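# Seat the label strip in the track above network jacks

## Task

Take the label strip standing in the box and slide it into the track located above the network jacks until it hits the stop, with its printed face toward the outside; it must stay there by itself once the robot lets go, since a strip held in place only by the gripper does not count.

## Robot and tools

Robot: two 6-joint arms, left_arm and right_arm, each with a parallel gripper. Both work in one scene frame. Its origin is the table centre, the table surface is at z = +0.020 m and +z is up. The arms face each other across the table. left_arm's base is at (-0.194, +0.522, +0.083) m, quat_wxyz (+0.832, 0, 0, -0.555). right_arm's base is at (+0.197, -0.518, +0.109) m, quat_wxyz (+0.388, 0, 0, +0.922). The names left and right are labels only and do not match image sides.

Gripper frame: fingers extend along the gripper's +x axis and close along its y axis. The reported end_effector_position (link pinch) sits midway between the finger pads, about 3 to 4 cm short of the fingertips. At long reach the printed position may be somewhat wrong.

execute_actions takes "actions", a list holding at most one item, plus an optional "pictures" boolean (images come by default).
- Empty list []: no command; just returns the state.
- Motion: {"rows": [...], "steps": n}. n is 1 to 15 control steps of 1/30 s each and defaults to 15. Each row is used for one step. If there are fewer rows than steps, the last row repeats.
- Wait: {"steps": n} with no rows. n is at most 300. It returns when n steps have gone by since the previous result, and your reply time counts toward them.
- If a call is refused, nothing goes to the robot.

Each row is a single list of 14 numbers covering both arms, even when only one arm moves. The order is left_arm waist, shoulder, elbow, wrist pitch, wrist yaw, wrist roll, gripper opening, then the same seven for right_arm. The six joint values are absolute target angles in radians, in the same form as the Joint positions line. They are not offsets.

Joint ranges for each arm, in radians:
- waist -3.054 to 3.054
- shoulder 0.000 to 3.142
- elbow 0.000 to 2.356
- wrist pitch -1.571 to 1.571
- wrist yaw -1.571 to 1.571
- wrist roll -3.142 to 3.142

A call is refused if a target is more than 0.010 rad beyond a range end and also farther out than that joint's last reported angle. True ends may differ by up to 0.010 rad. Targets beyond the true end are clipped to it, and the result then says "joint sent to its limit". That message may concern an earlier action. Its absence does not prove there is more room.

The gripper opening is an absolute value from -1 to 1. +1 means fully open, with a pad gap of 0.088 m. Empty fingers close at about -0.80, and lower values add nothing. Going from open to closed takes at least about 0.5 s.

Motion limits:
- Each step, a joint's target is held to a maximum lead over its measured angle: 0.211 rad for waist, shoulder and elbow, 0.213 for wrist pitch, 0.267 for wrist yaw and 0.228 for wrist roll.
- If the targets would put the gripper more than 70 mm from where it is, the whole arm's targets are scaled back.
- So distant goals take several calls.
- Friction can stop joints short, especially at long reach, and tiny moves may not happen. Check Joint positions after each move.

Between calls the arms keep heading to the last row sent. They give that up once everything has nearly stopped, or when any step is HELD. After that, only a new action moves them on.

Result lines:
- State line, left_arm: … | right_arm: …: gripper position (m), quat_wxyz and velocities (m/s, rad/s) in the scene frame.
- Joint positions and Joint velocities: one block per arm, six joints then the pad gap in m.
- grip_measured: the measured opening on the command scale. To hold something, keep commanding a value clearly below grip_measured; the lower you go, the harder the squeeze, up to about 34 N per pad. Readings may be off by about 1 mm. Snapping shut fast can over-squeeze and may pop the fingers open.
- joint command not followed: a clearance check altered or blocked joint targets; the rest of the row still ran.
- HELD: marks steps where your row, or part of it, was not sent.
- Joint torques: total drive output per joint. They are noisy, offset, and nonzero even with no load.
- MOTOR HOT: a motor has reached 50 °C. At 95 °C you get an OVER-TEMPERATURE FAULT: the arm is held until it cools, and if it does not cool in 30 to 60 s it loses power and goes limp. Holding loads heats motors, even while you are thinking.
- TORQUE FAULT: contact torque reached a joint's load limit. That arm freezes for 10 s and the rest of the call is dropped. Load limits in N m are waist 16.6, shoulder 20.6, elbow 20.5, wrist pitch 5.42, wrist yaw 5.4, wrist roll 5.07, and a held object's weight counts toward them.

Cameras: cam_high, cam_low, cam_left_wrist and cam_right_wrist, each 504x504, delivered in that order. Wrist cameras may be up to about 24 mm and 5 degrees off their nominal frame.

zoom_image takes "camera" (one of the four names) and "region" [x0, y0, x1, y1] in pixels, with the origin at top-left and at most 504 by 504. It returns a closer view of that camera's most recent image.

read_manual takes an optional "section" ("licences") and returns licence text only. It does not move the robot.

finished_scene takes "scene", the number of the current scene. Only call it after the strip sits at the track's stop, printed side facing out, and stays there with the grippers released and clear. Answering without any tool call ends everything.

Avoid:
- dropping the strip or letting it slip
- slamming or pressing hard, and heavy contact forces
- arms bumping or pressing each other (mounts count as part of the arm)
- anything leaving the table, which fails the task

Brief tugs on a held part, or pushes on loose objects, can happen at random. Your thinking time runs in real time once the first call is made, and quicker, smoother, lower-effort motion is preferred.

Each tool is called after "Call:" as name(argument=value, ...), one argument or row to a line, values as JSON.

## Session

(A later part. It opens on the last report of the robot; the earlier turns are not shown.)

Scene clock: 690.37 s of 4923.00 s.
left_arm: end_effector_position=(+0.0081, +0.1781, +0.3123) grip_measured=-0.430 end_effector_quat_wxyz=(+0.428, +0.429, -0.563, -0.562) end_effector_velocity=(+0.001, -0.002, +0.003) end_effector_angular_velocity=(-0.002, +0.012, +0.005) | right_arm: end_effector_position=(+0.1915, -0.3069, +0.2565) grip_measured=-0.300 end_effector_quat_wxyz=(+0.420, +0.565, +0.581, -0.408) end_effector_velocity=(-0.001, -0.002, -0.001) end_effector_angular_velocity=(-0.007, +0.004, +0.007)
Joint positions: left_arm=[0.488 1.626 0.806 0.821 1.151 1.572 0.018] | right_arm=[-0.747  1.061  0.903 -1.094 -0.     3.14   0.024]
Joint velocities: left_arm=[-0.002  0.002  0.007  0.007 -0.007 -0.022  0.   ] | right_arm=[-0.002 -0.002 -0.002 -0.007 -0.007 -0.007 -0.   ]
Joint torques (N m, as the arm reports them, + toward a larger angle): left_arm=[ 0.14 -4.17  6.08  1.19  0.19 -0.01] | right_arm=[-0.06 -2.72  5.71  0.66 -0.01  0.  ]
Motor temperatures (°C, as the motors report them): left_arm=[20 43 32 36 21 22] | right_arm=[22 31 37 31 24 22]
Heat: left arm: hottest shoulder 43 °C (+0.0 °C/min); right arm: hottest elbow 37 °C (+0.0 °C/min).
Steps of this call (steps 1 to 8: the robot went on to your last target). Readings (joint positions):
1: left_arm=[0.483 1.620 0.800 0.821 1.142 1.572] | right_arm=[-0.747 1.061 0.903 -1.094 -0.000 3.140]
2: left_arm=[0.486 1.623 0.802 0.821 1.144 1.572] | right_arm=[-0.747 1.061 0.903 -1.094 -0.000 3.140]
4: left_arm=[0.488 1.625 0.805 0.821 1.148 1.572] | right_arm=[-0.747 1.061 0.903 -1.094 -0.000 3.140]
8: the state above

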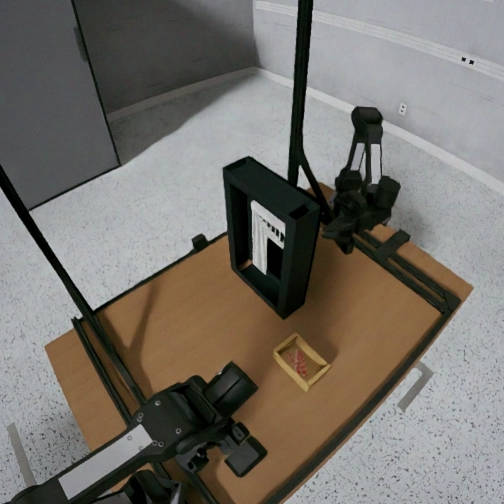

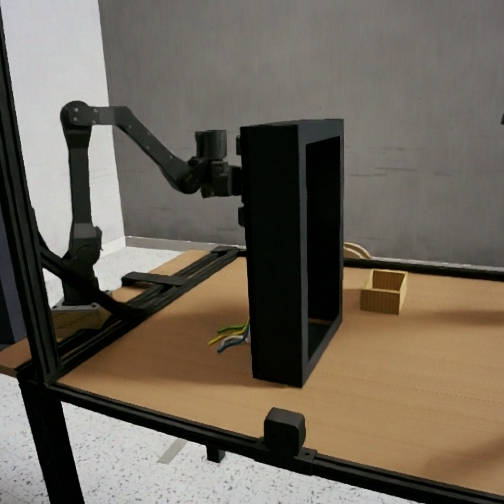

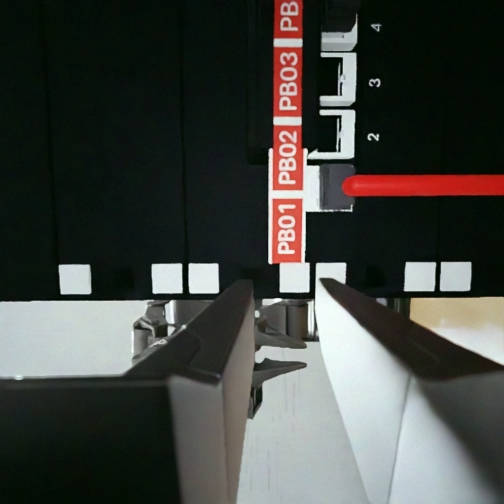

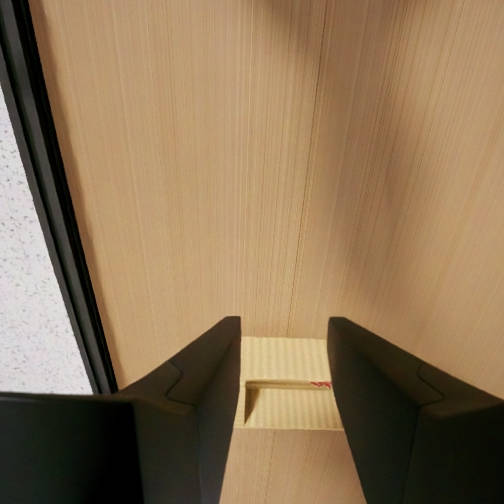

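Clear. Raise 11.4 mm.

Call:
execute_actions(
  actions=[
    {"rows":[[0.488,1.611,0.822,0.813,1.151,1.572,-0.43,-0.747,1.06,0.905,-1.094,0,3.14,-0.3],[0.488,1.607,0.826,0.805,1.151,1.572,-0.43,-0.747,1.06,0.905,-1.094,0,3.14,-0.3],[0.488,1.603,0.83,0.797,1.151,1.572,-0.43,-0.747,1.06,0.905,-1.094,0,3.14,-0.3],[0.488,1.599,0.834,0.789,1.151,1.572,-0.43,-0.747,1.06,0.905,-1.094,0,3.14,-0.3],[0.488,1.595,0.838,0.781,1.151,1.572,-0.43,-0.747,1.06,0.905,-1.094,0,3.14,-0.3],[0.488,1.591,0.842,0.773,1.151,1.572,-0.43,-0.747,1.06,0.905,-1.094,0,3.14,-0.3],[0.488,1.587,0.845,0.766,1.151,1.572,-0.43,-0.747,1.06,0.905,-1.094,0,3.14,-0.3]],"steps":15},
  ],
)

Scene clock: 697.03 s of 4923.00 s.
left_arm: end_effector_position=(+0.0080, +0.1781, +0.3251) grip_measured=-0.430 end_effector_quat_wxyz=(+0.428, +0.429, -0.564, -0.561) end_effector_velocity=(+0.002, -0.001, -0.001) end_effector_angular_velocity=(+0.003, -0.001, +0.020) | right_arm: end_effector_position=(+0.1915, -0.3069, +0.2565) grip_measured=-0.300 end_effector_quat_wxyz=(+0.420, +0.565, +0.581, -0.408) end_effector_velocity=(-0.001, -0.002, -0.002) end_effector_angular_velocity=(-0.012, +0.009, -0.007)
Joint positions: left_arm=[0.488 1.598 0.834 0.768 1.151 1.572 0.018] | right_arm=[-0.747  1.061  0.903 -1.094 -0.     3.14   0.024]
Joint velocities: left_arm=[-0.002 -0.002 -0.002 -0.007 -0.022  0.007 -0.   ] | right_arm=[-0.002  0.002 -0.002 -0.007 -0.007  0.007 -0.   ]
Joint torques (N m, as the arm reports them, + toward a larger angle): left_arm=[ 0.08 -6.3   6.27  1.24  0.02 -0.02] | right_arm=[-0.08 -2.7   5.7   0.66 -0.02  0.  ]
Motor temperatures (°C, as the motors report them): left_arm=[20 42 33 36 21 22] | right_arm=[22 31 37 31 24 22]
Heat: left arm: hottest shoulder 42 °C (-2.0 °C/min); right arm: hottest elbow 37 °C (+0.0 °C/min).
Steps of this call (steps 1 to 30: the robot went on to your last target; steps 31 to 90: nothing new was sent; then 3.17 s passed at rest; steps 91 to 105: all 15 steps of this action). Readings (joint positions):
91: left_arm=[0.488 1.627 0.807 0.820 1.151 1.572] | right_arm=[-0.747 1.061 0.903 -1.094 -0.000 3.140]
92: left_arm=[0.488 1.627 0.808 0.816 1.151 1.572] | right_arm=[-0.747 1.061 0.903 -1.094 -0.000 3.140]
94: left_arm=[0.488 1.624 0.813 0.805 1.151 1.572] | right_arm=[-0.747 1.061 0.903 -1.094 -0.000 3.140]
98: left_arm=[0.488 1.608 0.826 0.779 1.151 1.572] | right_arm=[-0.747 1.061 0.903 -1.094 -0.000 3.140]
105: the state above

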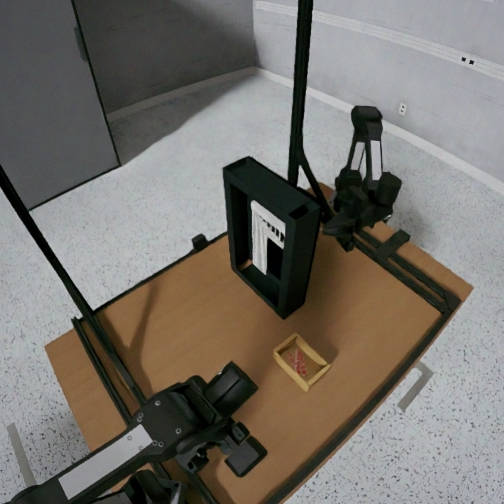

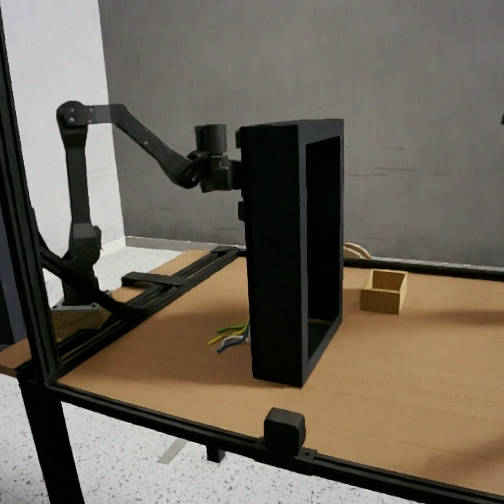

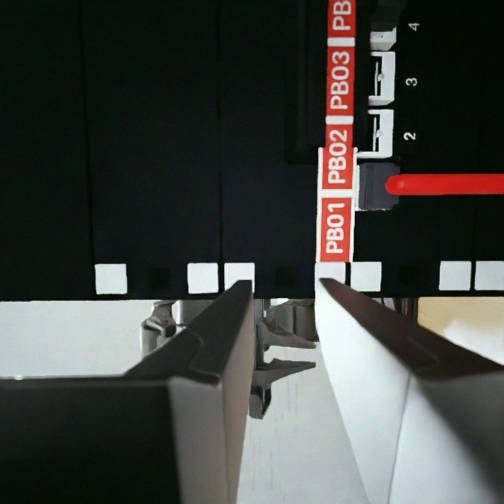

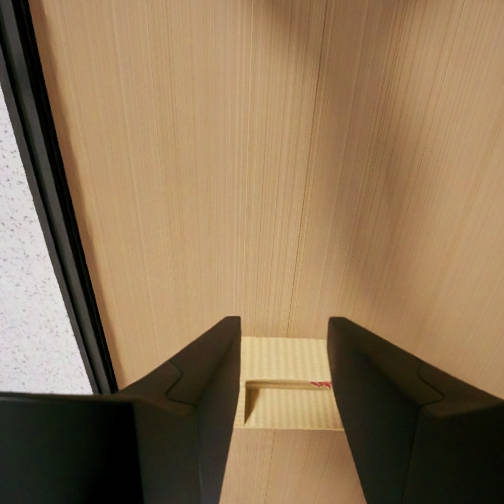

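Call:
execute_actions(
  actions=[
    {"rows":[[0.486,1.586,0.82,0.767,1.146,1.572,-0.43,-0.747,1.06,0.905,-1.094,0,3.14,-0.3],[0.4826,1.5812,0.8152,0.767,1.1426,1.572,-0.43,-0.747,1.06,0.905,-1.094,0,3.14,-0.3],[0.4791,1.5764,0.8103,0.767,1.1391,1.572,-0.43,-0.747,1.06,0.905,-1.094,0,3.14,-0.3],[0.4757,1.5716,0.8055,0.767,1.1357,1.572,-0.43,-0.747,1.06,0.905,-1.094,0,3.14,-0.3],[0.4723,1.5667,0.8006,0.767,1.1323,1.572,-0.43,-0.747,1.06,0.905,-1.094,0,3.14,-0.3],[0.4688,1.5619,0.7958,0.767,1.1288,1.572,-0.43,-0.747,1.06,0.905,-1.094,0,3.14,-0.3],[0.4654,1.5571,0.7909,0.767,1.1254,1.572,-0.43,-0.747,1.06,0.905,-1.094,0,3.14,-0.3],[0.4618,1.5523,0.7862,0.767,1.1218,1.572,-0.43,-0.747,1.06,0.905,-1.094,0,3.14,-0.3],[0.4581,1.5475,0.7815,0.767,1.1181,1.572,-0.43,-0.747,1.06,0.905,-1.094,0,3.14,-0.3],[0.4545,1.5427,0.7768,0.766,1.1145,1.572,-0.43,-0.747,1.06,0.905,-1.094,0,3.14,-0.3]],"steps":15},
  ],
)

Scene clock: 724.37 s of 4923.00 s.
left_arm: end_effector_position=(-0.0072, +0.1783, +0.3245) grip_measured=-0.430 end_effector_quat_wxyz=(+0.428, +0.429, -0.564, -0.562) end_effector_velocity=(-0.003, +0.002, -0.003) end_effector_angular_velocity=(+0.013, +0.009, +0.005) | right_arm: end_effector_position=(+0.1915, -0.3069, +0.2565) grip_measured=-0.300 end_effector_quat_wxyz=(+0.420, +0.565, +0.581, -0.408) end_effector_velocity=(-0.001, +0.002, +0.002) end_effector_angular_velocity=(+0.012, +0.000, +0.021)
Joint positions: left_arm=[0.457 1.555 0.79  0.767 1.121 1.572 0.018] | right_arm=[-0.747  1.061  0.903 -1.094 -0.     3.14   0.024]
Joint velocities: left_arm=[-0.002 -0.017 -0.017 -0.022 -0.007  0.007 -0.   ] | right_arm=[-0.002 -0.002  0.002  0.007 -0.007 -0.022 -0.   ]
Joint torques (N m, as the arm reports them, + toward a larger angle): left_arm=[ 0.02 -6.29  4.35  1.24 -0.12 -0.02] | right_arm=[-0.07 -2.7   5.71  0.66  0.    0.  ]
Motor temperatures (°C, as the motors report them): left_arm=[20 43 34 35 21 22] | right_arm=[22 30 37 31 24 22]
Heat: left arm: hottest shoulder 43 °C (-1.0 °C/min); right arm: hottest elbow 37 °C (+0.0 °C/min).
Steps of this call (steps 1 to 15: the robot went on to your last target; steps 16 to 90: nothing new was sent; then 23.83 s passed at rest; steps 91 to 105: all 15 steps of this action). Readings (joint positions):
91: left_arm=[0.488 1.598 0.834 0.767 1.151 1.572] | right_arm=[-0.747 1.061 0.903 -1.094 -0.000 3.140]
92: left_arm=[0.488 1.597 0.834 0.767 1.151 1.572] | right_arm=[-0.747 1.061 0.903 -1.094 -0.000 3.140]
94: left_arm=[0.485 1.593 0.829 0.767 1.147 1.572] | right_arm=[-0.747 1.061 0.903 -1.094 -0.000 3.140]
98: left_arm=[0.473 1.576 0.810 0.767 1.135 1.572] | right_arm=[-0.747 1.061 0.903 -1.094 -0.000 3.140]
105: the state above

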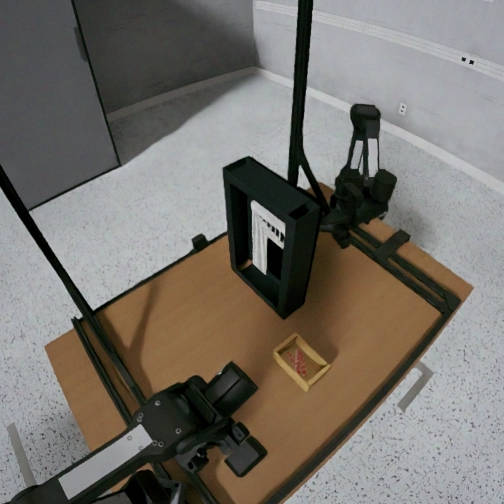

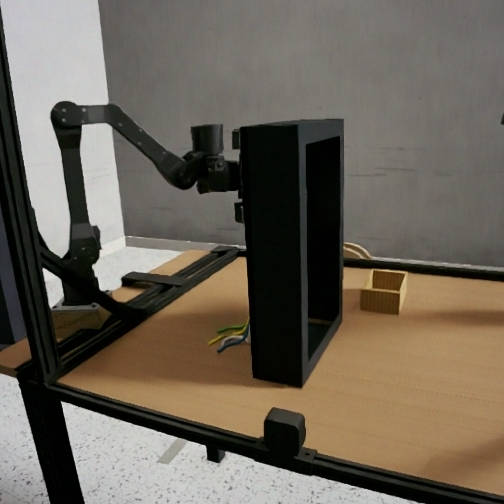

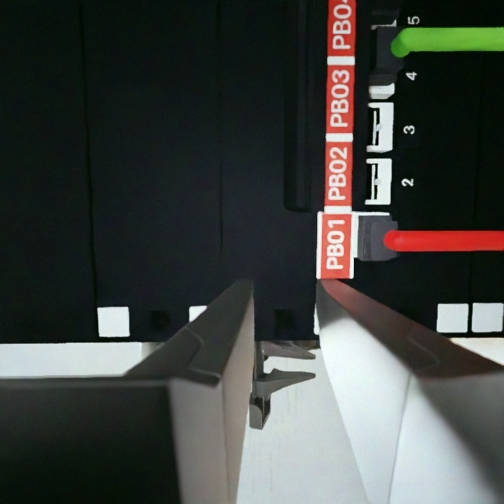

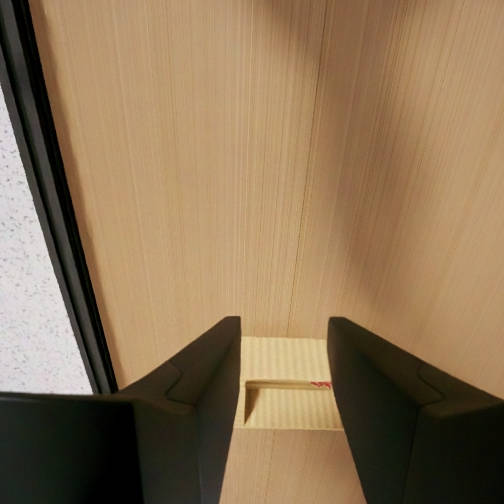

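Call:
execute_actions(
  actions=[
    {"rows":[[0.4509,1.5379,0.7721,0.766,1.1109,1.572,-0.41,-0.747,1.06,0.905,-1.094,0,3.14,-0.3],[0.4472,1.5331,0.7674,0.766,1.1072,1.572,-0.39,-0.747,1.06,0.905,-1.094,0,3.14,-0.3],[0.4436,1.5283,0.7627,0.766,1.1036,1.572,-0.38,-0.747,1.06,0.905,-1.094,0,3.14,-0.3],[0.4398,1.5235,0.7582,0.765,1.0998,1.572,-0.38,-0.747,1.06,0.905,-1.094,0,3.14,-0.3],[0.4359,1.5187,0.7536,0.765,1.0959,1.572,-0.38,-0.747,1.06,0.905,-1.094,0,3.14,-0.3],[0.4321,1.514,0.7491,0.765,1.0921,1.572,-0.38,-0.747,1.06,0.905,-1.094,0,3.14,-0.3],[0.4283,1.5092,0.7446,0.764,1.0883,1.572,-0.38,-0.747,1.06,0.905,-1.094,0,3.14,-0.3],[0.4244,1.5044,0.74,0.764,1.0844,1.572,-0.38,-0.747,1.06,0.905,-1.094,0,3.14,-0.3],[0.4206,1.4996,0.7355,0.764,1.0806,1.572,-0.38,-0.747,1.06,0.905,-1.094,0,3.14,-0.3]],"steps":15},
  ],
)

Call:
zoom_image(
  camera="cam_left_wrist",
  region=[280, 220, 390, 310],
)

Scene clock: 735.20 s of 4923.00 s.
left_arm: end_effector_position=(-0.0222, +0.1783, +0.3246) grip_measured=-0.380 end_effector_quat_wxyz=(+0.428, +0.429, -0.564, -0.561) end_effector_velocity=(-0.002, +0.001, -0.003) end_effector_angular_velocity=(+0.006, +0.002, +0.005) | right_arm: end_effector_position=(+0.1915, -0.3069, +0.2565) grip_measured=-0.300 end_effector_quat_wxyz=(+0.420, +0.565, +0.581, -0.408) end_effector_velocity=(+0.002, -0.003, -0.002) end_effector_angular_velocity=(-0.012, -0.005, -0.012)
Joint positions: left_arm=[0.423 1.512 0.748 0.766 1.087 1.572 0.02 ] | right_arm=[-0.747  1.061  0.903 -1.094 -0.     3.14   0.024]
Joint velocities: left_arm=[-0.002 -0.007 -0.012 -0.007 -0.007  0.007 -0.   ] | right_arm=[-0.002 -0.002 -0.007 -0.007  0.007  0.007 -0.   ]
Joint torques (N m, as the arm reports them, + toward a larger angle): left_arm=[-0.13 -5.8   4.    1.16 -0.17 -0.03] | right_arm=[-0.07 -2.69  5.72  0.66 -0.01  0.  ]
Motor temperatures (°C, as the motors report them): left_arm=[20 43 34 35 21 22] | right_arm=[22 30 37 31 24 22]
Heat: left arm: hottest shoulder 43 °C (+0.0 °C/min); right arm: hottest elbow 37 °C (+0.0 °C/min).
Steps of this call (steps 1 to 15: the robot went on to your last target; steps 16 to 90: nothing new was sent; then 7.33 s passed at rest; steps 91 to 105: all 15 steps of this action). Readings (joint positions):
91: left_arm=[0.456 1.554 0.787 0.767 1.119 1.572] | right_arm=[-0.747 1.061 0.903 -1.094 -0.000 3.140]
92: left_arm=[0.455 1.553 0.786 0.767 1.117 1.572] | right_arm=[-0.747 1.061 0.903 -1.094 -0.000 3.140]
94: left_arm=[0.451 1.546 0.779 0.767 1.112 1.572] | right_arm=[-0.747 1.061 0.903 -1.094 -0.000 3.140]
98: left_arm=[0.436 1.528 0.762 0.766 1.099 1.572] | right_arm=[-0.747 1.061 0.903 -1.094 -0.000 3.140]
105: the state above

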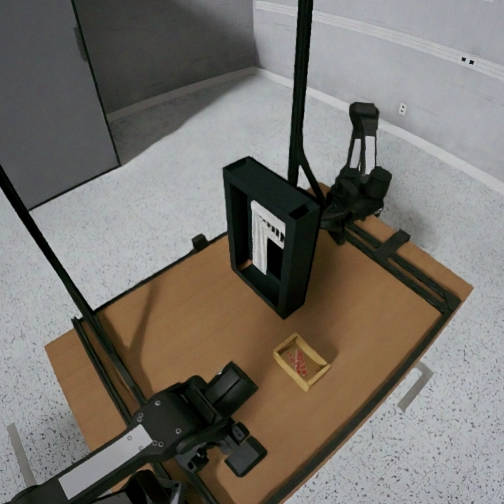

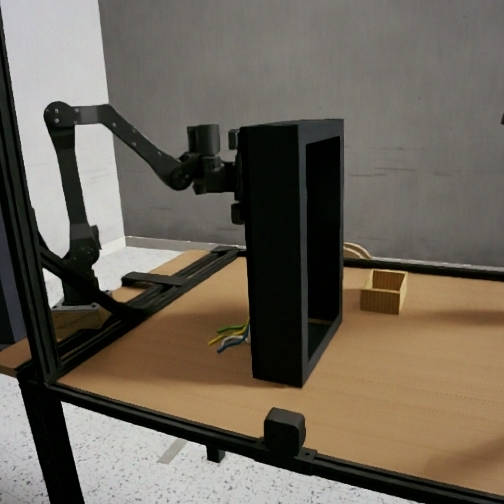

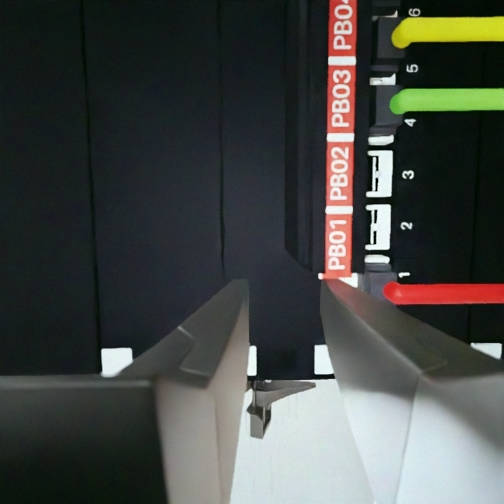

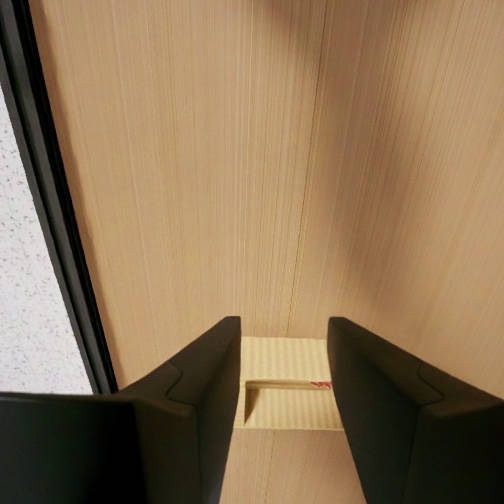

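Region (280, 220, 390, 310) of cam_left_wrist's 504x504 image, scaled by 4.582, with more detail than that image has; it fills the top 412 rows of this view, and the rest is white.

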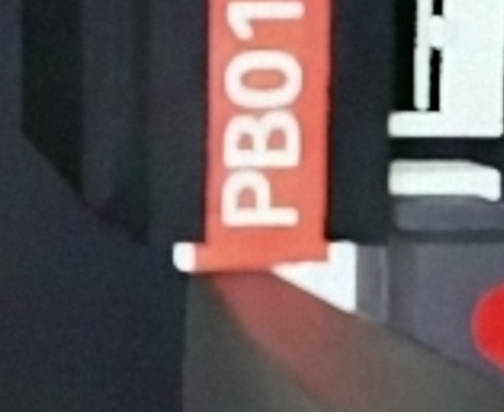

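Call:
execute_actions(
  actions=[
    {"rows":[[0.4206,1.4996,0.7355,0.764,1.0806,1.572,-0.365,-0.747,1.06,0.905,-1.094,0,3.14,-0.3],[0.4192,1.498,0.734,0.764,1.0792,1.572,-0.365,-0.747,1.06,0.905,-1.094,0,3.14,-0.3],[0.4178,1.4963,0.7324,0.764,1.0778,1.572,-0.365,-0.747,1.06,0.905,-1.094,0,3.14,-0.3],[0.4164,1.4946,0.7309,0.764,1.0764,1.572,-0.365,-0.747,1.06,0.905,-1.094,0,3.14,-0.3],[0.415,1.493,0.7294,0.764,1.075,1.572,-0.365,-0.747,1.06,0.905,-1.094,0,3.14,-0.3],[0.4137,1.4913,0.7278,0.764,1.0737,1.572,-0.365,-0.747,1.06,0.905,-1.094,0,3.14,-0.3],[0.4123,1.4896,0.7263,0.764,1.0723,1.572,-0.365,-0.747,1.06,0.905,-1.094,0,3.14,-0.3]],"steps":15},
  ],
)

Call:
zoom_image(
  camera="cam_left_wrist",
  region=[280, 220, 390, 310],
)

Scene clock: 748.33 s of 4923.00 s.
left_arm: end_effector_position=(-0.0240, +0.1785, +0.3243) grip_measured=-0.365 end_effector_quat_wxyz=(+0.430, +0.431, -0.562, -0.560) end_effector_velocity=(+0.001, -0.000, -0.003) end_effector_angular_velocity=(+0.014, +0.030, +0.020) | right_arm: end_effector_position=(+0.1915, -0.3069, +0.2565) grip_measured=-0.300 end_effector_quat_wxyz=(+0.420, +0.565, +0.581, -0.408) end_effector_velocity=(-0.003, -0.005, -0.002) end_effector_angular_velocity=(-0.023, +0.027, -0.016)
Joint positions: left_arm=[0.417 1.503 0.739 0.766 1.074 1.572 0.021] | right_arm=[-0.747  1.061  0.903 -1.094 -0.     3.14   0.024]
Joint velocities: left_arm=[-0.002 -0.002 -0.007 -0.007 -0.022 -0.022 -0.   ] | right_arm=[-0.002 -0.002 -0.002 -0.022 -0.022  0.022 -0.   ]
Joint torques (N m, as the arm reports them, + toward a larger angle): left_arm=[-0.26 -6.14  4.27  1.23 -0.08  0.  ] | right_arm=[-0.07 -2.73  5.73  0.66 -0.02 -0.01]
Motor temperatures (°C, as the motors report them): left_arm=[20 43 33 35 21 22] | right_arm=[22 30 37 31 24 22]
Heat: left arm: hottest shoulder 43 °C (+0.0 °C/min); right arm: hottest elbow 37 °C (+0.0 °C/min).
Steps of this call (steps 1 to 15: the robot went on to your last target; steps 16 to 90: nothing new was sent; then 9.63 s passed at rest; steps 91 to 105: all 15 steps of this action). Readings (joint positions):
91: left_arm=[0.423 1.511 0.747 0.766 1.086 1.572] | right_arm=[-0.747 1.061 0.903 -1.094 -0.000 3.140]
92: left_arm=[0.423 1.511 0.747 0.766 1.086 1.572] | right_arm=[-0.747 1.061 0.903 -1.094 -0.000 3.140]
94: left_arm=[0.422 1.510 0.745 0.766 1.084 1.572] | right_arm=[-0.747 1.061 0.903 -1.094 -0.000 3.140]
98: left_arm=[0.418 1.504 0.740 0.766 1.077 1.572] | right_arm=[-0.747 1.061 0.903 -1.094 -0.000 3.140]
105: the state above

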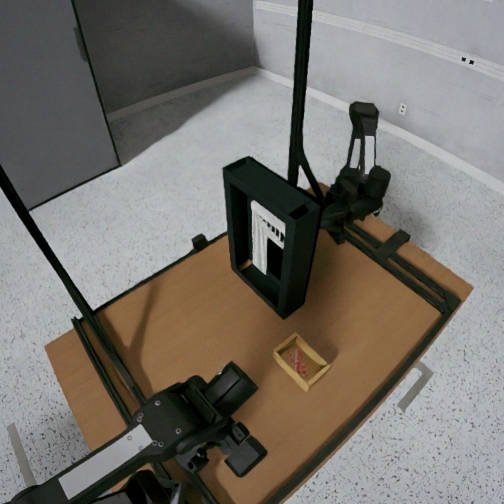

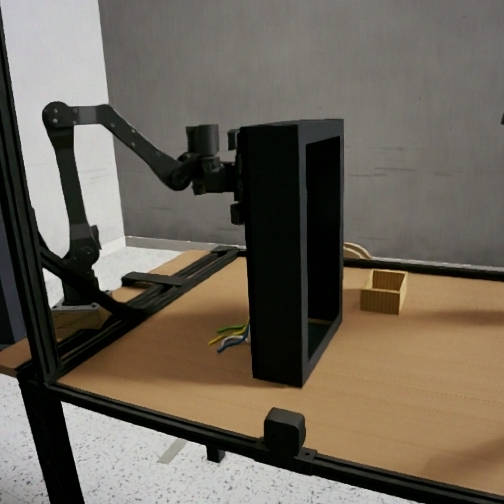

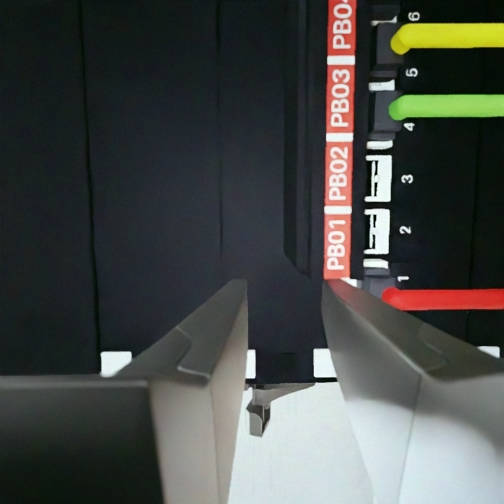

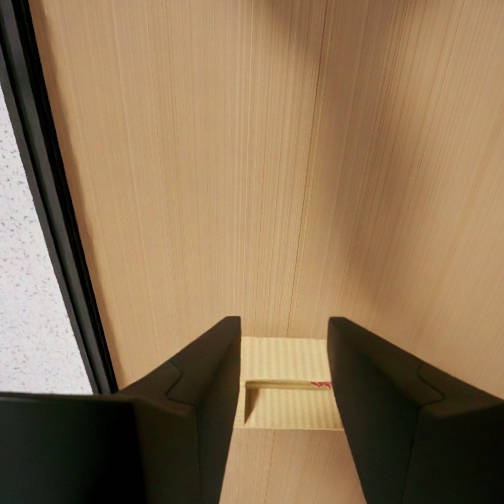

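Region (280, 220, 390, 310) of cam_left_wrist's 504x504 image, scaled by 4.582, with more detail than that image has; it fills the top 412 rows of this view, and the rest is white.

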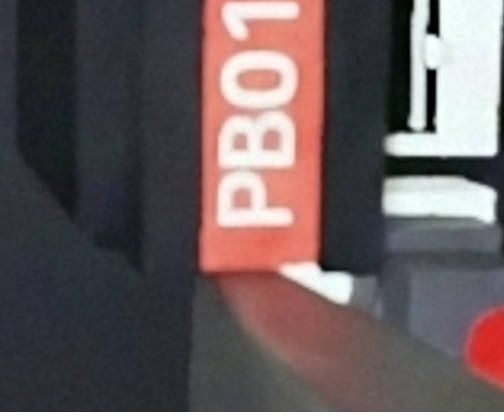

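Call:
execute_actions(
  actions=[
    {"rows":[[0.415,1.4885,0.7253,0.764,1.074,1.572,-0.372,-0.747,1.06,0.905,-1.094,0,3.14,-0.3],[0.415,1.4874,0.7243,0.764,1.075,1.572,-0.372,-0.747,1.06,0.905,-1.094,0,3.14,-0.3],[0.415,1.4863,0.7233,0.764,1.076,1.572,-0.372,-0.747,1.06,0.905,-1.094,0,3.14,-0.3],[0.415,1.485,0.7222,0.764,1.078,1.572,-0.372,-0.747,1.06,0.905,-1.094,0,3.14,-0.3],[0.415,1.485,0.7222,0.764,1.08,1.572,-0.372,-0.747,1.06,0.905,-1.094,0,3.14,-0.3],[0.415,1.485,0.7222,0.764,1.082,1.572,-0.372,-0.747,1.06,0.905,-1.094,0,3.14,-0.3]],"steps":15},
  ],
)

Call:
zoom_image(
  camera="cam_left_wrist",
  region=[280, 220, 390, 310],
)

Scene clock: 760.90 s of 4923.00 s.
left_arm: end_effector_position=(-0.0242, +0.1791, +0.3243) grip_measured=-0.372 end_effector_quat_wxyz=(+0.431, +0.432, -0.561, -0.559) end_effector_velocity=(-0.000, -0.000, -0.001) end_effector_angular_velocity=(+0.007, +0.012, +0.005) | right_arm: end_effector_position=(+0.1915, -0.3069, +0.2565) grip_measured=-0.300 end_effector_quat_wxyz=(+0.420, +0.565, +0.581, -0.408) end_effector_velocity=(-0.003, -0.002, -0.002) end_effector_angular_velocity=(-0.013, +0.018, +0.011)
Joint positions: left_arm=[0.417 1.499 0.735 0.765 1.07  1.572 0.021] | right_arm=[-0.747  1.061  0.903 -1.094 -0.     3.14   0.024]
Joint velocities: left_arm=[-0.002 -0.002 -0.002 -0.007 -0.007 -0.007 -0.   ] | right_arm=[-0.002  0.002 -0.002 -0.007 -0.022 -0.007 -0.   ]
Joint torques (N m, as the arm reports them, + toward a larger angle): left_arm=[-0.2  -5.97  4.12  1.26  0.4  -0.03] | right_arm=[-0.09 -2.68  5.73  0.66  0.    0.  ]
Motor temperatures (°C, as the motors report them): left_arm=[20 43 32 35 21 22] | right_arm=[22 30 37 31 24 22]
Heat: left arm: hottest shoulder 43 °C (+0.0 °C/min); right arm: hottest elbow 37 °C (+0.0 °C/min).
Steps of this call (steps 1 to 15: the robot went on to your last target; steps 16 to 90: nothing new was sent; then 9.07 s passed at rest; steps 91 to 105: all 15 steps of this action). Readings (joint positions):
91: left_arm=[0.417 1.502 0.738 0.765 1.073 1.572] | right_arm=[-0.747 1.061 0.903 -1.094 -0.000 3.140]
92: left_arm=[0.417 1.502 0.738 0.765 1.073 1.572] | right_arm=[-0.747 1.061 0.903 -1.094 -0.000 3.140]
94: left_arm=[0.417 1.500 0.736 0.765 1.071 1.572] | right_arm=[-0.747 1.061 0.903 -1.094 -0.000 3.140]
98: left_arm=[0.417 1.499 0.735 0.765 1.070 1.572] | right_arm=[-0.747 1.061 0.903 -1.094 -0.000 3.140]
105: the state above

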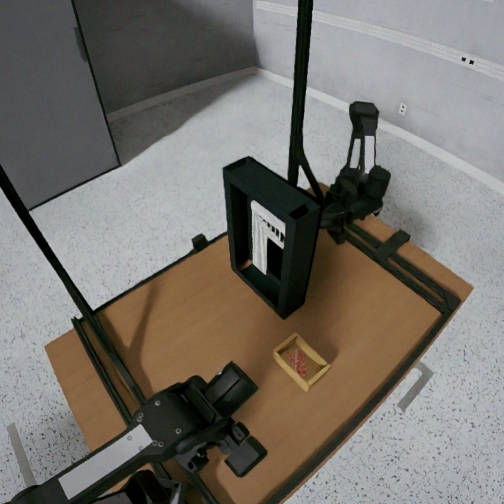

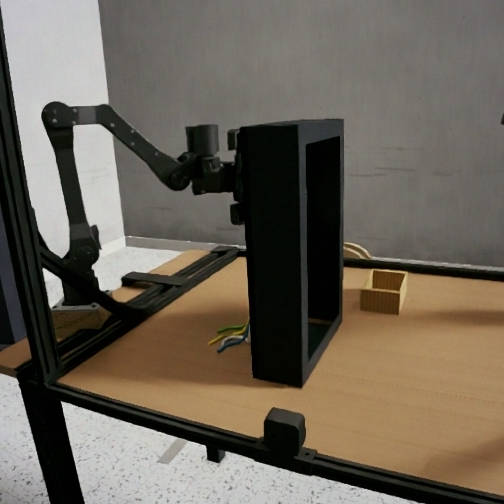

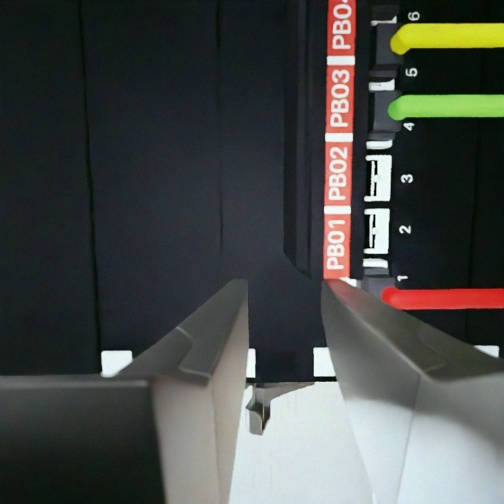

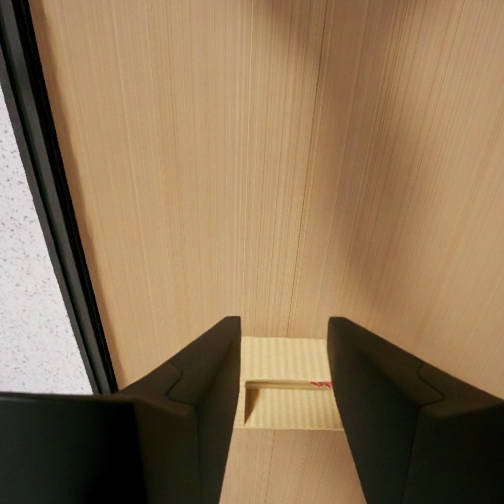

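Region (280, 220, 390, 310) of cam_left_wrist's 504x504 image, scaled by 4.582, with more detail than that image has; it fills the top 412 rows of this view, and the rest is white.

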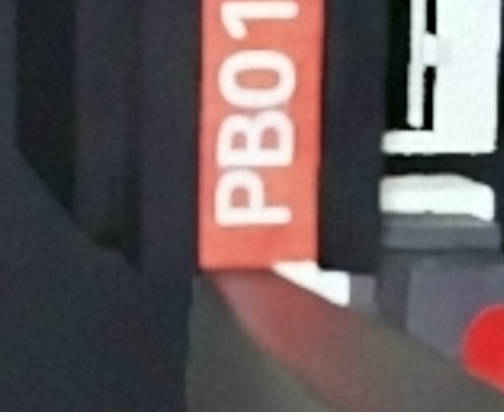

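Call:
execute_actions(
  actions=[
    {"rows":[[0.418,1.484,0.7212,0.764,1.083,1.572,-0.372,-0.747,1.06,0.905,-1.094,0,3.14,-0.3],[0.419,1.483,0.7202,0.764,1.084,1.572,-0.372,-0.747,1.06,0.905,-1.094,0,3.14,-0.3],[0.4195,1.4825,0.7198,0.764,1.085,1.572,-0.372,-0.747,1.06,0.905,-1.094,0,3.14,-0.3]],"steps":15},
  ],
)

Call:
zoom_image(
  camera="cam_left_wrist",
  region=[280, 220, 390, 310],
)

Scene clock: 767.40 s of 4923.00 s.
left_arm: end_effector_position=(-0.0250, +0.1808, +0.3246) grip_measured=-0.372 end_effector_quat_wxyz=(+0.429, +0.430, -0.563, -0.560) end_effector_velocity=(+0.003, +0.000, -0.001) end_effector_angular_velocity=(+0.014, +0.020, +0.024) | right_arm: end_effector_position=(+0.1915, -0.3069, +0.2565) grip_measured=-0.300 end_effector_quat_wxyz=(+0.420, +0.565, +0.581, -0.408) end_effector_velocity=(+0.000, -0.001, +0.001) end_effector_angular_velocity=(-0.003, +0.009, -0.012)
Joint positions: left_arm=[0.421 1.494 0.732 0.765 1.08  1.572 0.021] | right_arm=[-0.747  1.061  0.903 -1.094 -0.     3.14   0.024]
Joint velocities: left_arm=[ 0.002 -0.007 -0.002 -0.022 -0.022 -0.007 -0.   ] | right_arm=[-0.007 -0.002  0.002 -0.007 -0.007  0.007 -0.   ]
Joint torques (N m, as the arm reports them, + toward a larger angle): left_arm=[ 0.   -5.86  4.22  1.29  0.18 -0.02] | right_arm=[-0.08 -2.71  5.72  0.66 -0.01 -0.01]
Motor temperatures (°C, as the motors report them): left_arm=[20 43 32 34 21 22] | right_arm=[22 30 37 31 24 22]
Heat: left arm: hottest shoulder 43 °C (+0.0 °C/min); right arm: hottest elbow 37 °C (+0.0 °C/min).
Steps of this call (steps 1 to 15: the robot went on to your last target; steps 16 to 90: nothing new was sent; then 3.00 s passed at rest; steps 91 to 105: all 15 steps of this action). Readings (joint positions):
91: left_arm=[0.418 1.498 0.735 0.765 1.071 1.572] | right_arm=[-0.747 1.061 0.903 -1.094 -0.000 3.140]
92: left_arm=[0.418 1.498 0.735 0.765 1.072 1.572] | right_arm=[-0.747 1.061 0.903 -1.094 -0.000 3.140]
94: left_arm=[0.419 1.497 0.734 0.765 1.075 1.572] | right_arm=[-0.747 1.061 0.903 -1.094 -0.000 3.140]
98: left_arm=[0.421 1.495 0.732 0.765 1.078 1.572] | right_arm=[-0.747 1.061 0.903 -1.094 -0.000 3.140]
105: the state above

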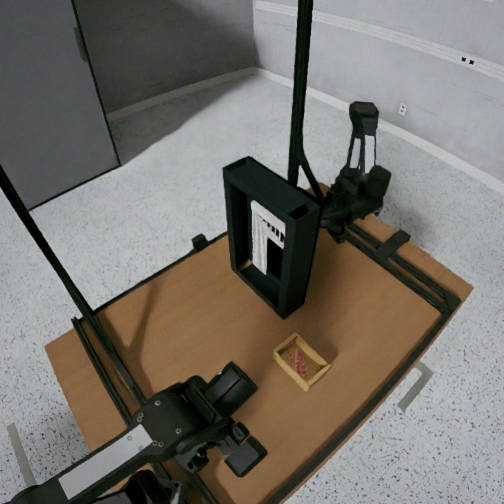

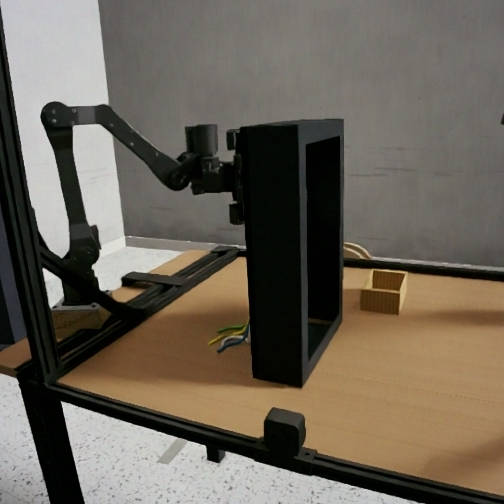

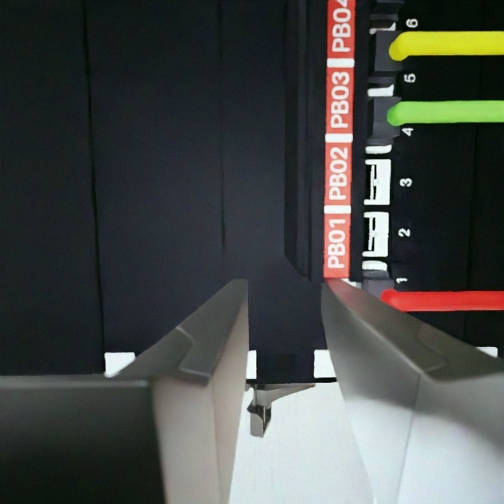

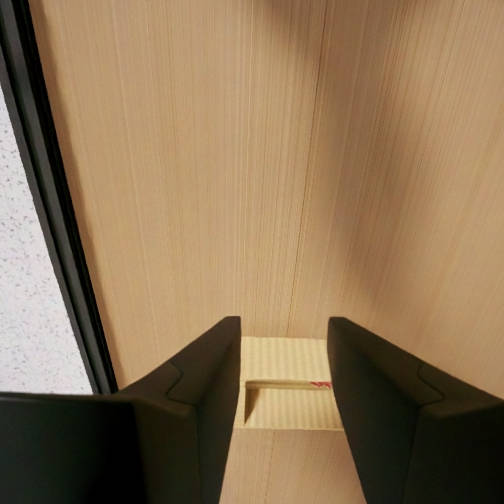

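Region (280, 220, 390, 310) of cam_left_wrist's 504x504 image, scaled by 4.582, with more detail than that image has; it fills the top 412 rows of this view, and the rest is white.

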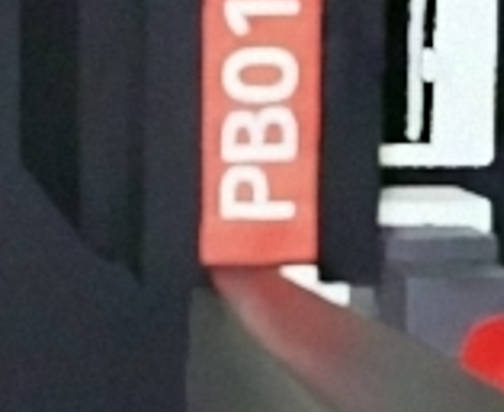

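Call:
execute_actions(
  actions=[
    {"rows":[[0.4185,1.487,0.724,0.764,1.086,1.572,-0.368,-0.747,1.06,0.905,-1.094,0,3.14,-0.3],[0.4175,1.487,0.724,0.764,1.087,1.572,-0.368,-0.747,1.06,0.905,-1.094,0,3.14,-0.3],[0.4165,1.487,0.724,0.764,1.088,1.572,-0.368,-0.747,1.06,0.905,-1.094,0,3.14,-0.3],[0.4155,1.487,0.724,0.764,1.089,1.572,-0.368,-0.747,1.06,0.905,-1.094,0,3.14,-0.3]],"steps":15},
  ],
)

Call:
zoom_image(
  camera="cam_left_wrist",
  region=[280, 220, 390, 310],
)

Scene clock: 773.27 s of 4923.00 s.
left_arm: end_effector_position=(-0.0251, +0.1809, +0.3246) grip_measured=-0.368 end_effector_quat_wxyz=(+0.429, +0.430, -0.563, -0.560) end_effector_velocity=(-0.000, -0.000, -0.001) end_effector_angular_velocity=(+0.011, +0.027, +0.005) | right_arm: end_effector_position=(+0.1915, -0.3069, +0.2565) grip_measured=-0.300 end_effector_quat_wxyz=(+0.420, +0.565, +0.581, -0.408) end_effector_velocity=(+0.002, +0.002, +0.002) end_effector_angular_velocity=(+0.012, -0.009, +0.002)
Joint positions: left_arm=[0.421 1.494 0.731 0.765 1.08  1.572 0.021] | right_arm=[-0.747  1.061  0.903 -1.094 -0.     3.14   0.024]
Joint velocities: left_arm=[-0.002 -0.002 -0.002 -0.007 -0.007 -0.022 -0.   ] | right_arm=[-0.002 -0.002  0.002  0.007  0.007 -0.007 -0.   ]
Joint torques (N m, as the arm reports them, + toward a larger angle): left_arm=[-0.45 -5.36  4.62  1.25  0.31 -0.06] | right_arm=[-0.05 -2.7   5.73  0.66 -0.01  0.  ]
Motor temperatures (°C, as the motors report them): left_arm=[20 43 32 34 21 22] | right_arm=[22 30 37 31 24 22]
Heat: left arm: hottest shoulder 43 °C (+0.0 °C/min); right arm: hottest elbow 37 °C (+0.0 °C/min).
Steps of this call (steps 1 to 15: the robot went on to your last target; steps 16 to 90: nothing new was sent; then 2.37 s passed at rest; steps 91 to 105: all 15 steps of this action). Readings (joint positions):
91: left_arm=[0.421 1.494 0.731 0.765 1.080 1.572] | right_arm=[-0.747 1.061 0.903 -1.094 -0.000 3.140]
92: left_arm=[0.421 1.494 0.731 0.765 1.080 1.572] | right_arm=[-0.747 1.061 0.903 -1.094 -0.000 3.140]
94: left_arm=[0.421 1.494 0.731 0.765 1.080 1.572] | right_arm=[-0.747 1.061 0.903 -1.094 -0.000 3.140]
98: left_arm=[0.421 1.494 0.731 0.765 1.080 1.572] | right_arm=[-0.747 1.061 0.903 -1.094 -0.000 3.140]
105: the state above

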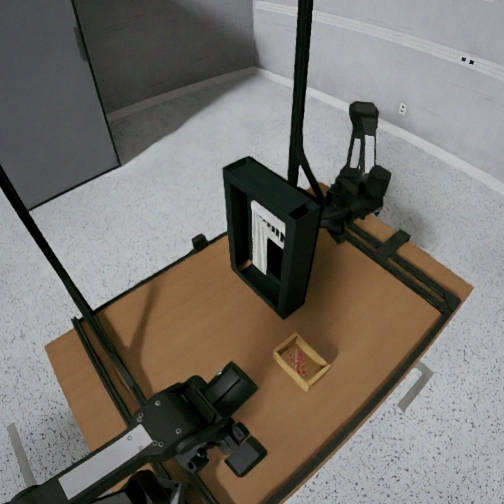

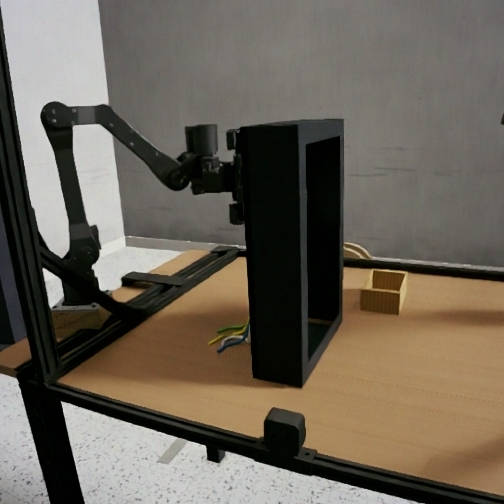

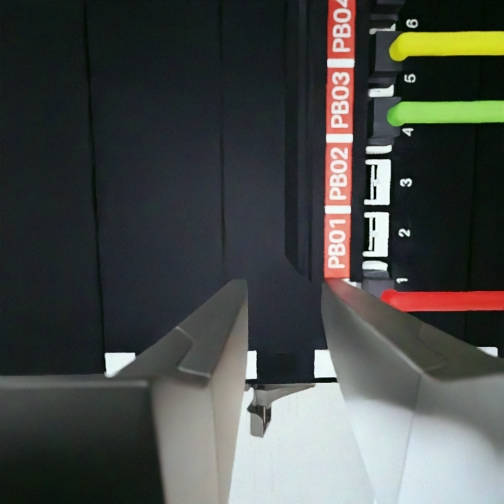

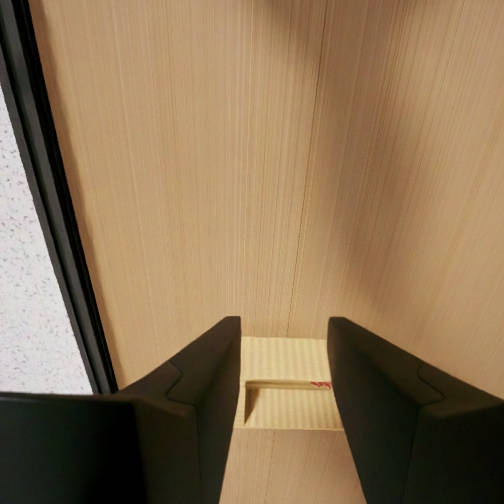

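Region (280, 220, 390, 310) of cam_left_wrist's 504x504 image, scaled by 4.582, with more detail than that image has; it fills the top 412 rows of this view, and the rest is white.

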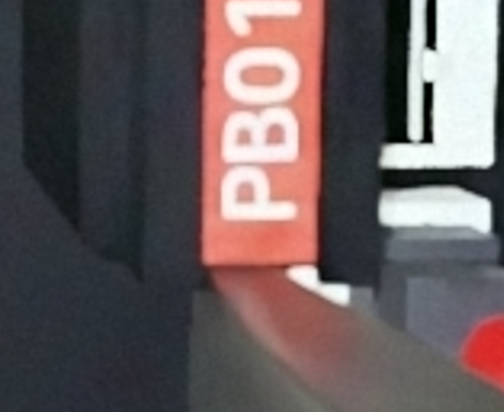

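Call:
execute_actions(
  actions=[
    {"rows":[[0.417,1.484,0.721,0.764,1.091,1.572,-0.368,-0.747,1.06,0.905,-1.094,0,3.14,-0.3],[0.417,1.482,0.72,0.764,1.093,1.572,-0.368,-0.747,1.06,0.905,-1.094,0,3.14,-0.3],[0.417,1.481,0.719,0.764,1.095,1.572,-0.368,-0.747,1.06,0.905,-1.094,0,3.14,-0.3],[0.417,1.480,0.718,0.764,1.097,1.572,-0.368,-0.747,1.06,0.905,-1.094,0,3.14,-0.3]],"steps":15},
  ],
)

Call:
zoom_image(
  camera="cam_left_wrist",
  region=[280, 220, 390, 310],
)

Scene clock: 781.50 s of 4923.00 s.
left_arm: end_effector_position=(-0.0255, +0.1814, +0.3249) grip_measured=-0.368 end_effector_quat_wxyz=(+0.428, +0.429, -0.564, -0.561) end_effector_velocity=(-0.002, +0.000, -0.003) end_effector_angular_velocity=(+0.017, +0.023, -0.010) | right_arm: end_effector_position=(+0.1915, -0.3069, +0.2565) grip_measured=-0.300 end_effector_quat_wxyz=(+0.420, +0.565, +0.581, -0.408) end_effector_velocity=(-0.001, -0.002, +0.000) end_effector_angular_velocity=(-0.003, +0.005, +0.007)
Joint positions: left_arm=[0.422 1.493 0.731 0.765 1.084 1.572 0.021] | right_arm=[-0.747  1.061  0.903 -1.094 -0.     3.14   0.024]
Joint velocities: left_arm=[-0.002 -0.002 -0.002 -0.022  0.007 -0.007 -0.   ] | right_arm=[-0.002 -0.007 -0.002 -0.007 -0.007 -0.007 -0.   ]
Joint torques (N m, as the arm reports them, + toward a larger angle): left_arm=[-0.44 -5.89  4.06  1.28  0.4  -0.04] | right_arm=[-0.05 -2.7   5.7   0.66 -0.01  0.  ]
Motor temperatures (°C, as the motors report them): left_arm=[20 42 32 34 21 22] | right_arm=[22 30 37 31 24 22]
Heat: left arm: hottest shoulder 42 °C (-1.0 °C/min); right arm: hottest elbow 37 °C (+0.0 °C/min).
Steps of this call (steps 1 to 15: the robot went on to your last target; steps 16 to 90: nothing new was sent; then 4.73 s passed at rest; steps 91 to 105: all 15 steps of this action). Readings (joint positions):
91: left_arm=[0.421 1.493 0.731 0.765 1.080 1.572] | right_arm=[-0.747 1.061 0.903 -1.094 -0.000 3.140]
92: left_arm=[0.421 1.493 0.731 0.765 1.080 1.572] | right_arm=[-0.747 1.061 0.903 -1.094 -0.000 3.140]
94: left_arm=[0.421 1.493 0.731 0.765 1.080 1.572] | right_arm=[-0.747 1.061 0.903 -1.094 -0.000 3.140]
98: left_arm=[0.422 1.493 0.731 0.765 1.084 1.572] | right_arm=[-0.747 1.061 0.903 -1.094 -0.000 3.140]
105: the state above

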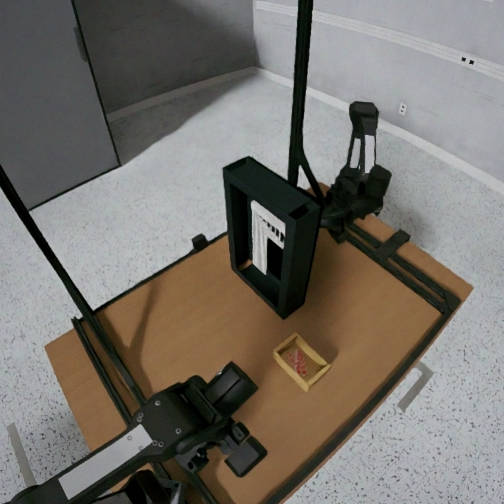

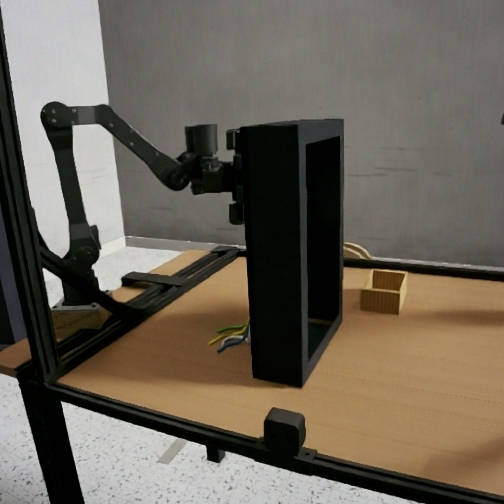

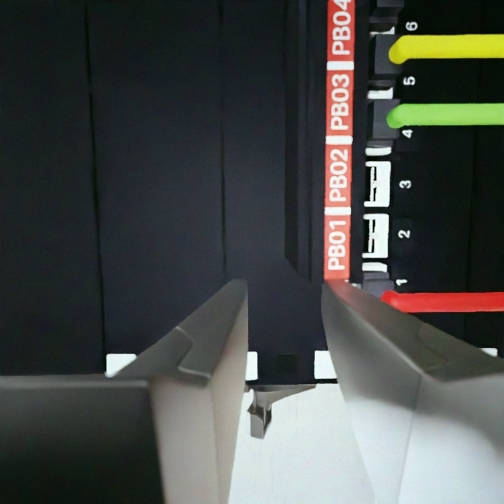

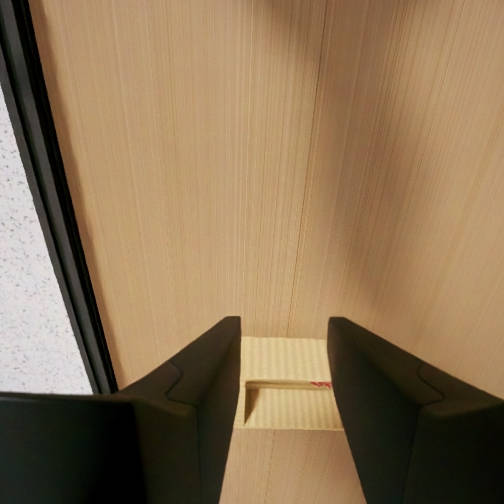

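Region (280, 220, 390, 310) of cam_left_wrist's 504x504 image, scaled by 4.582, with more detail than that image has; it fills the top 412 rows of this view, and the rest is white.

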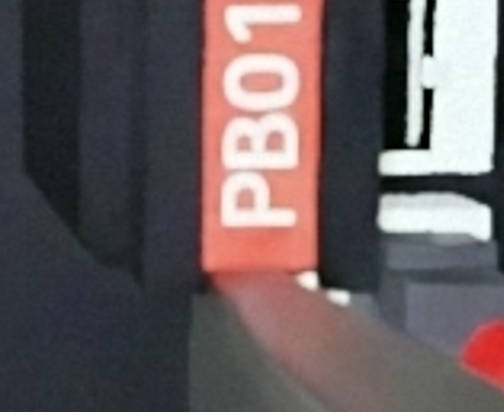

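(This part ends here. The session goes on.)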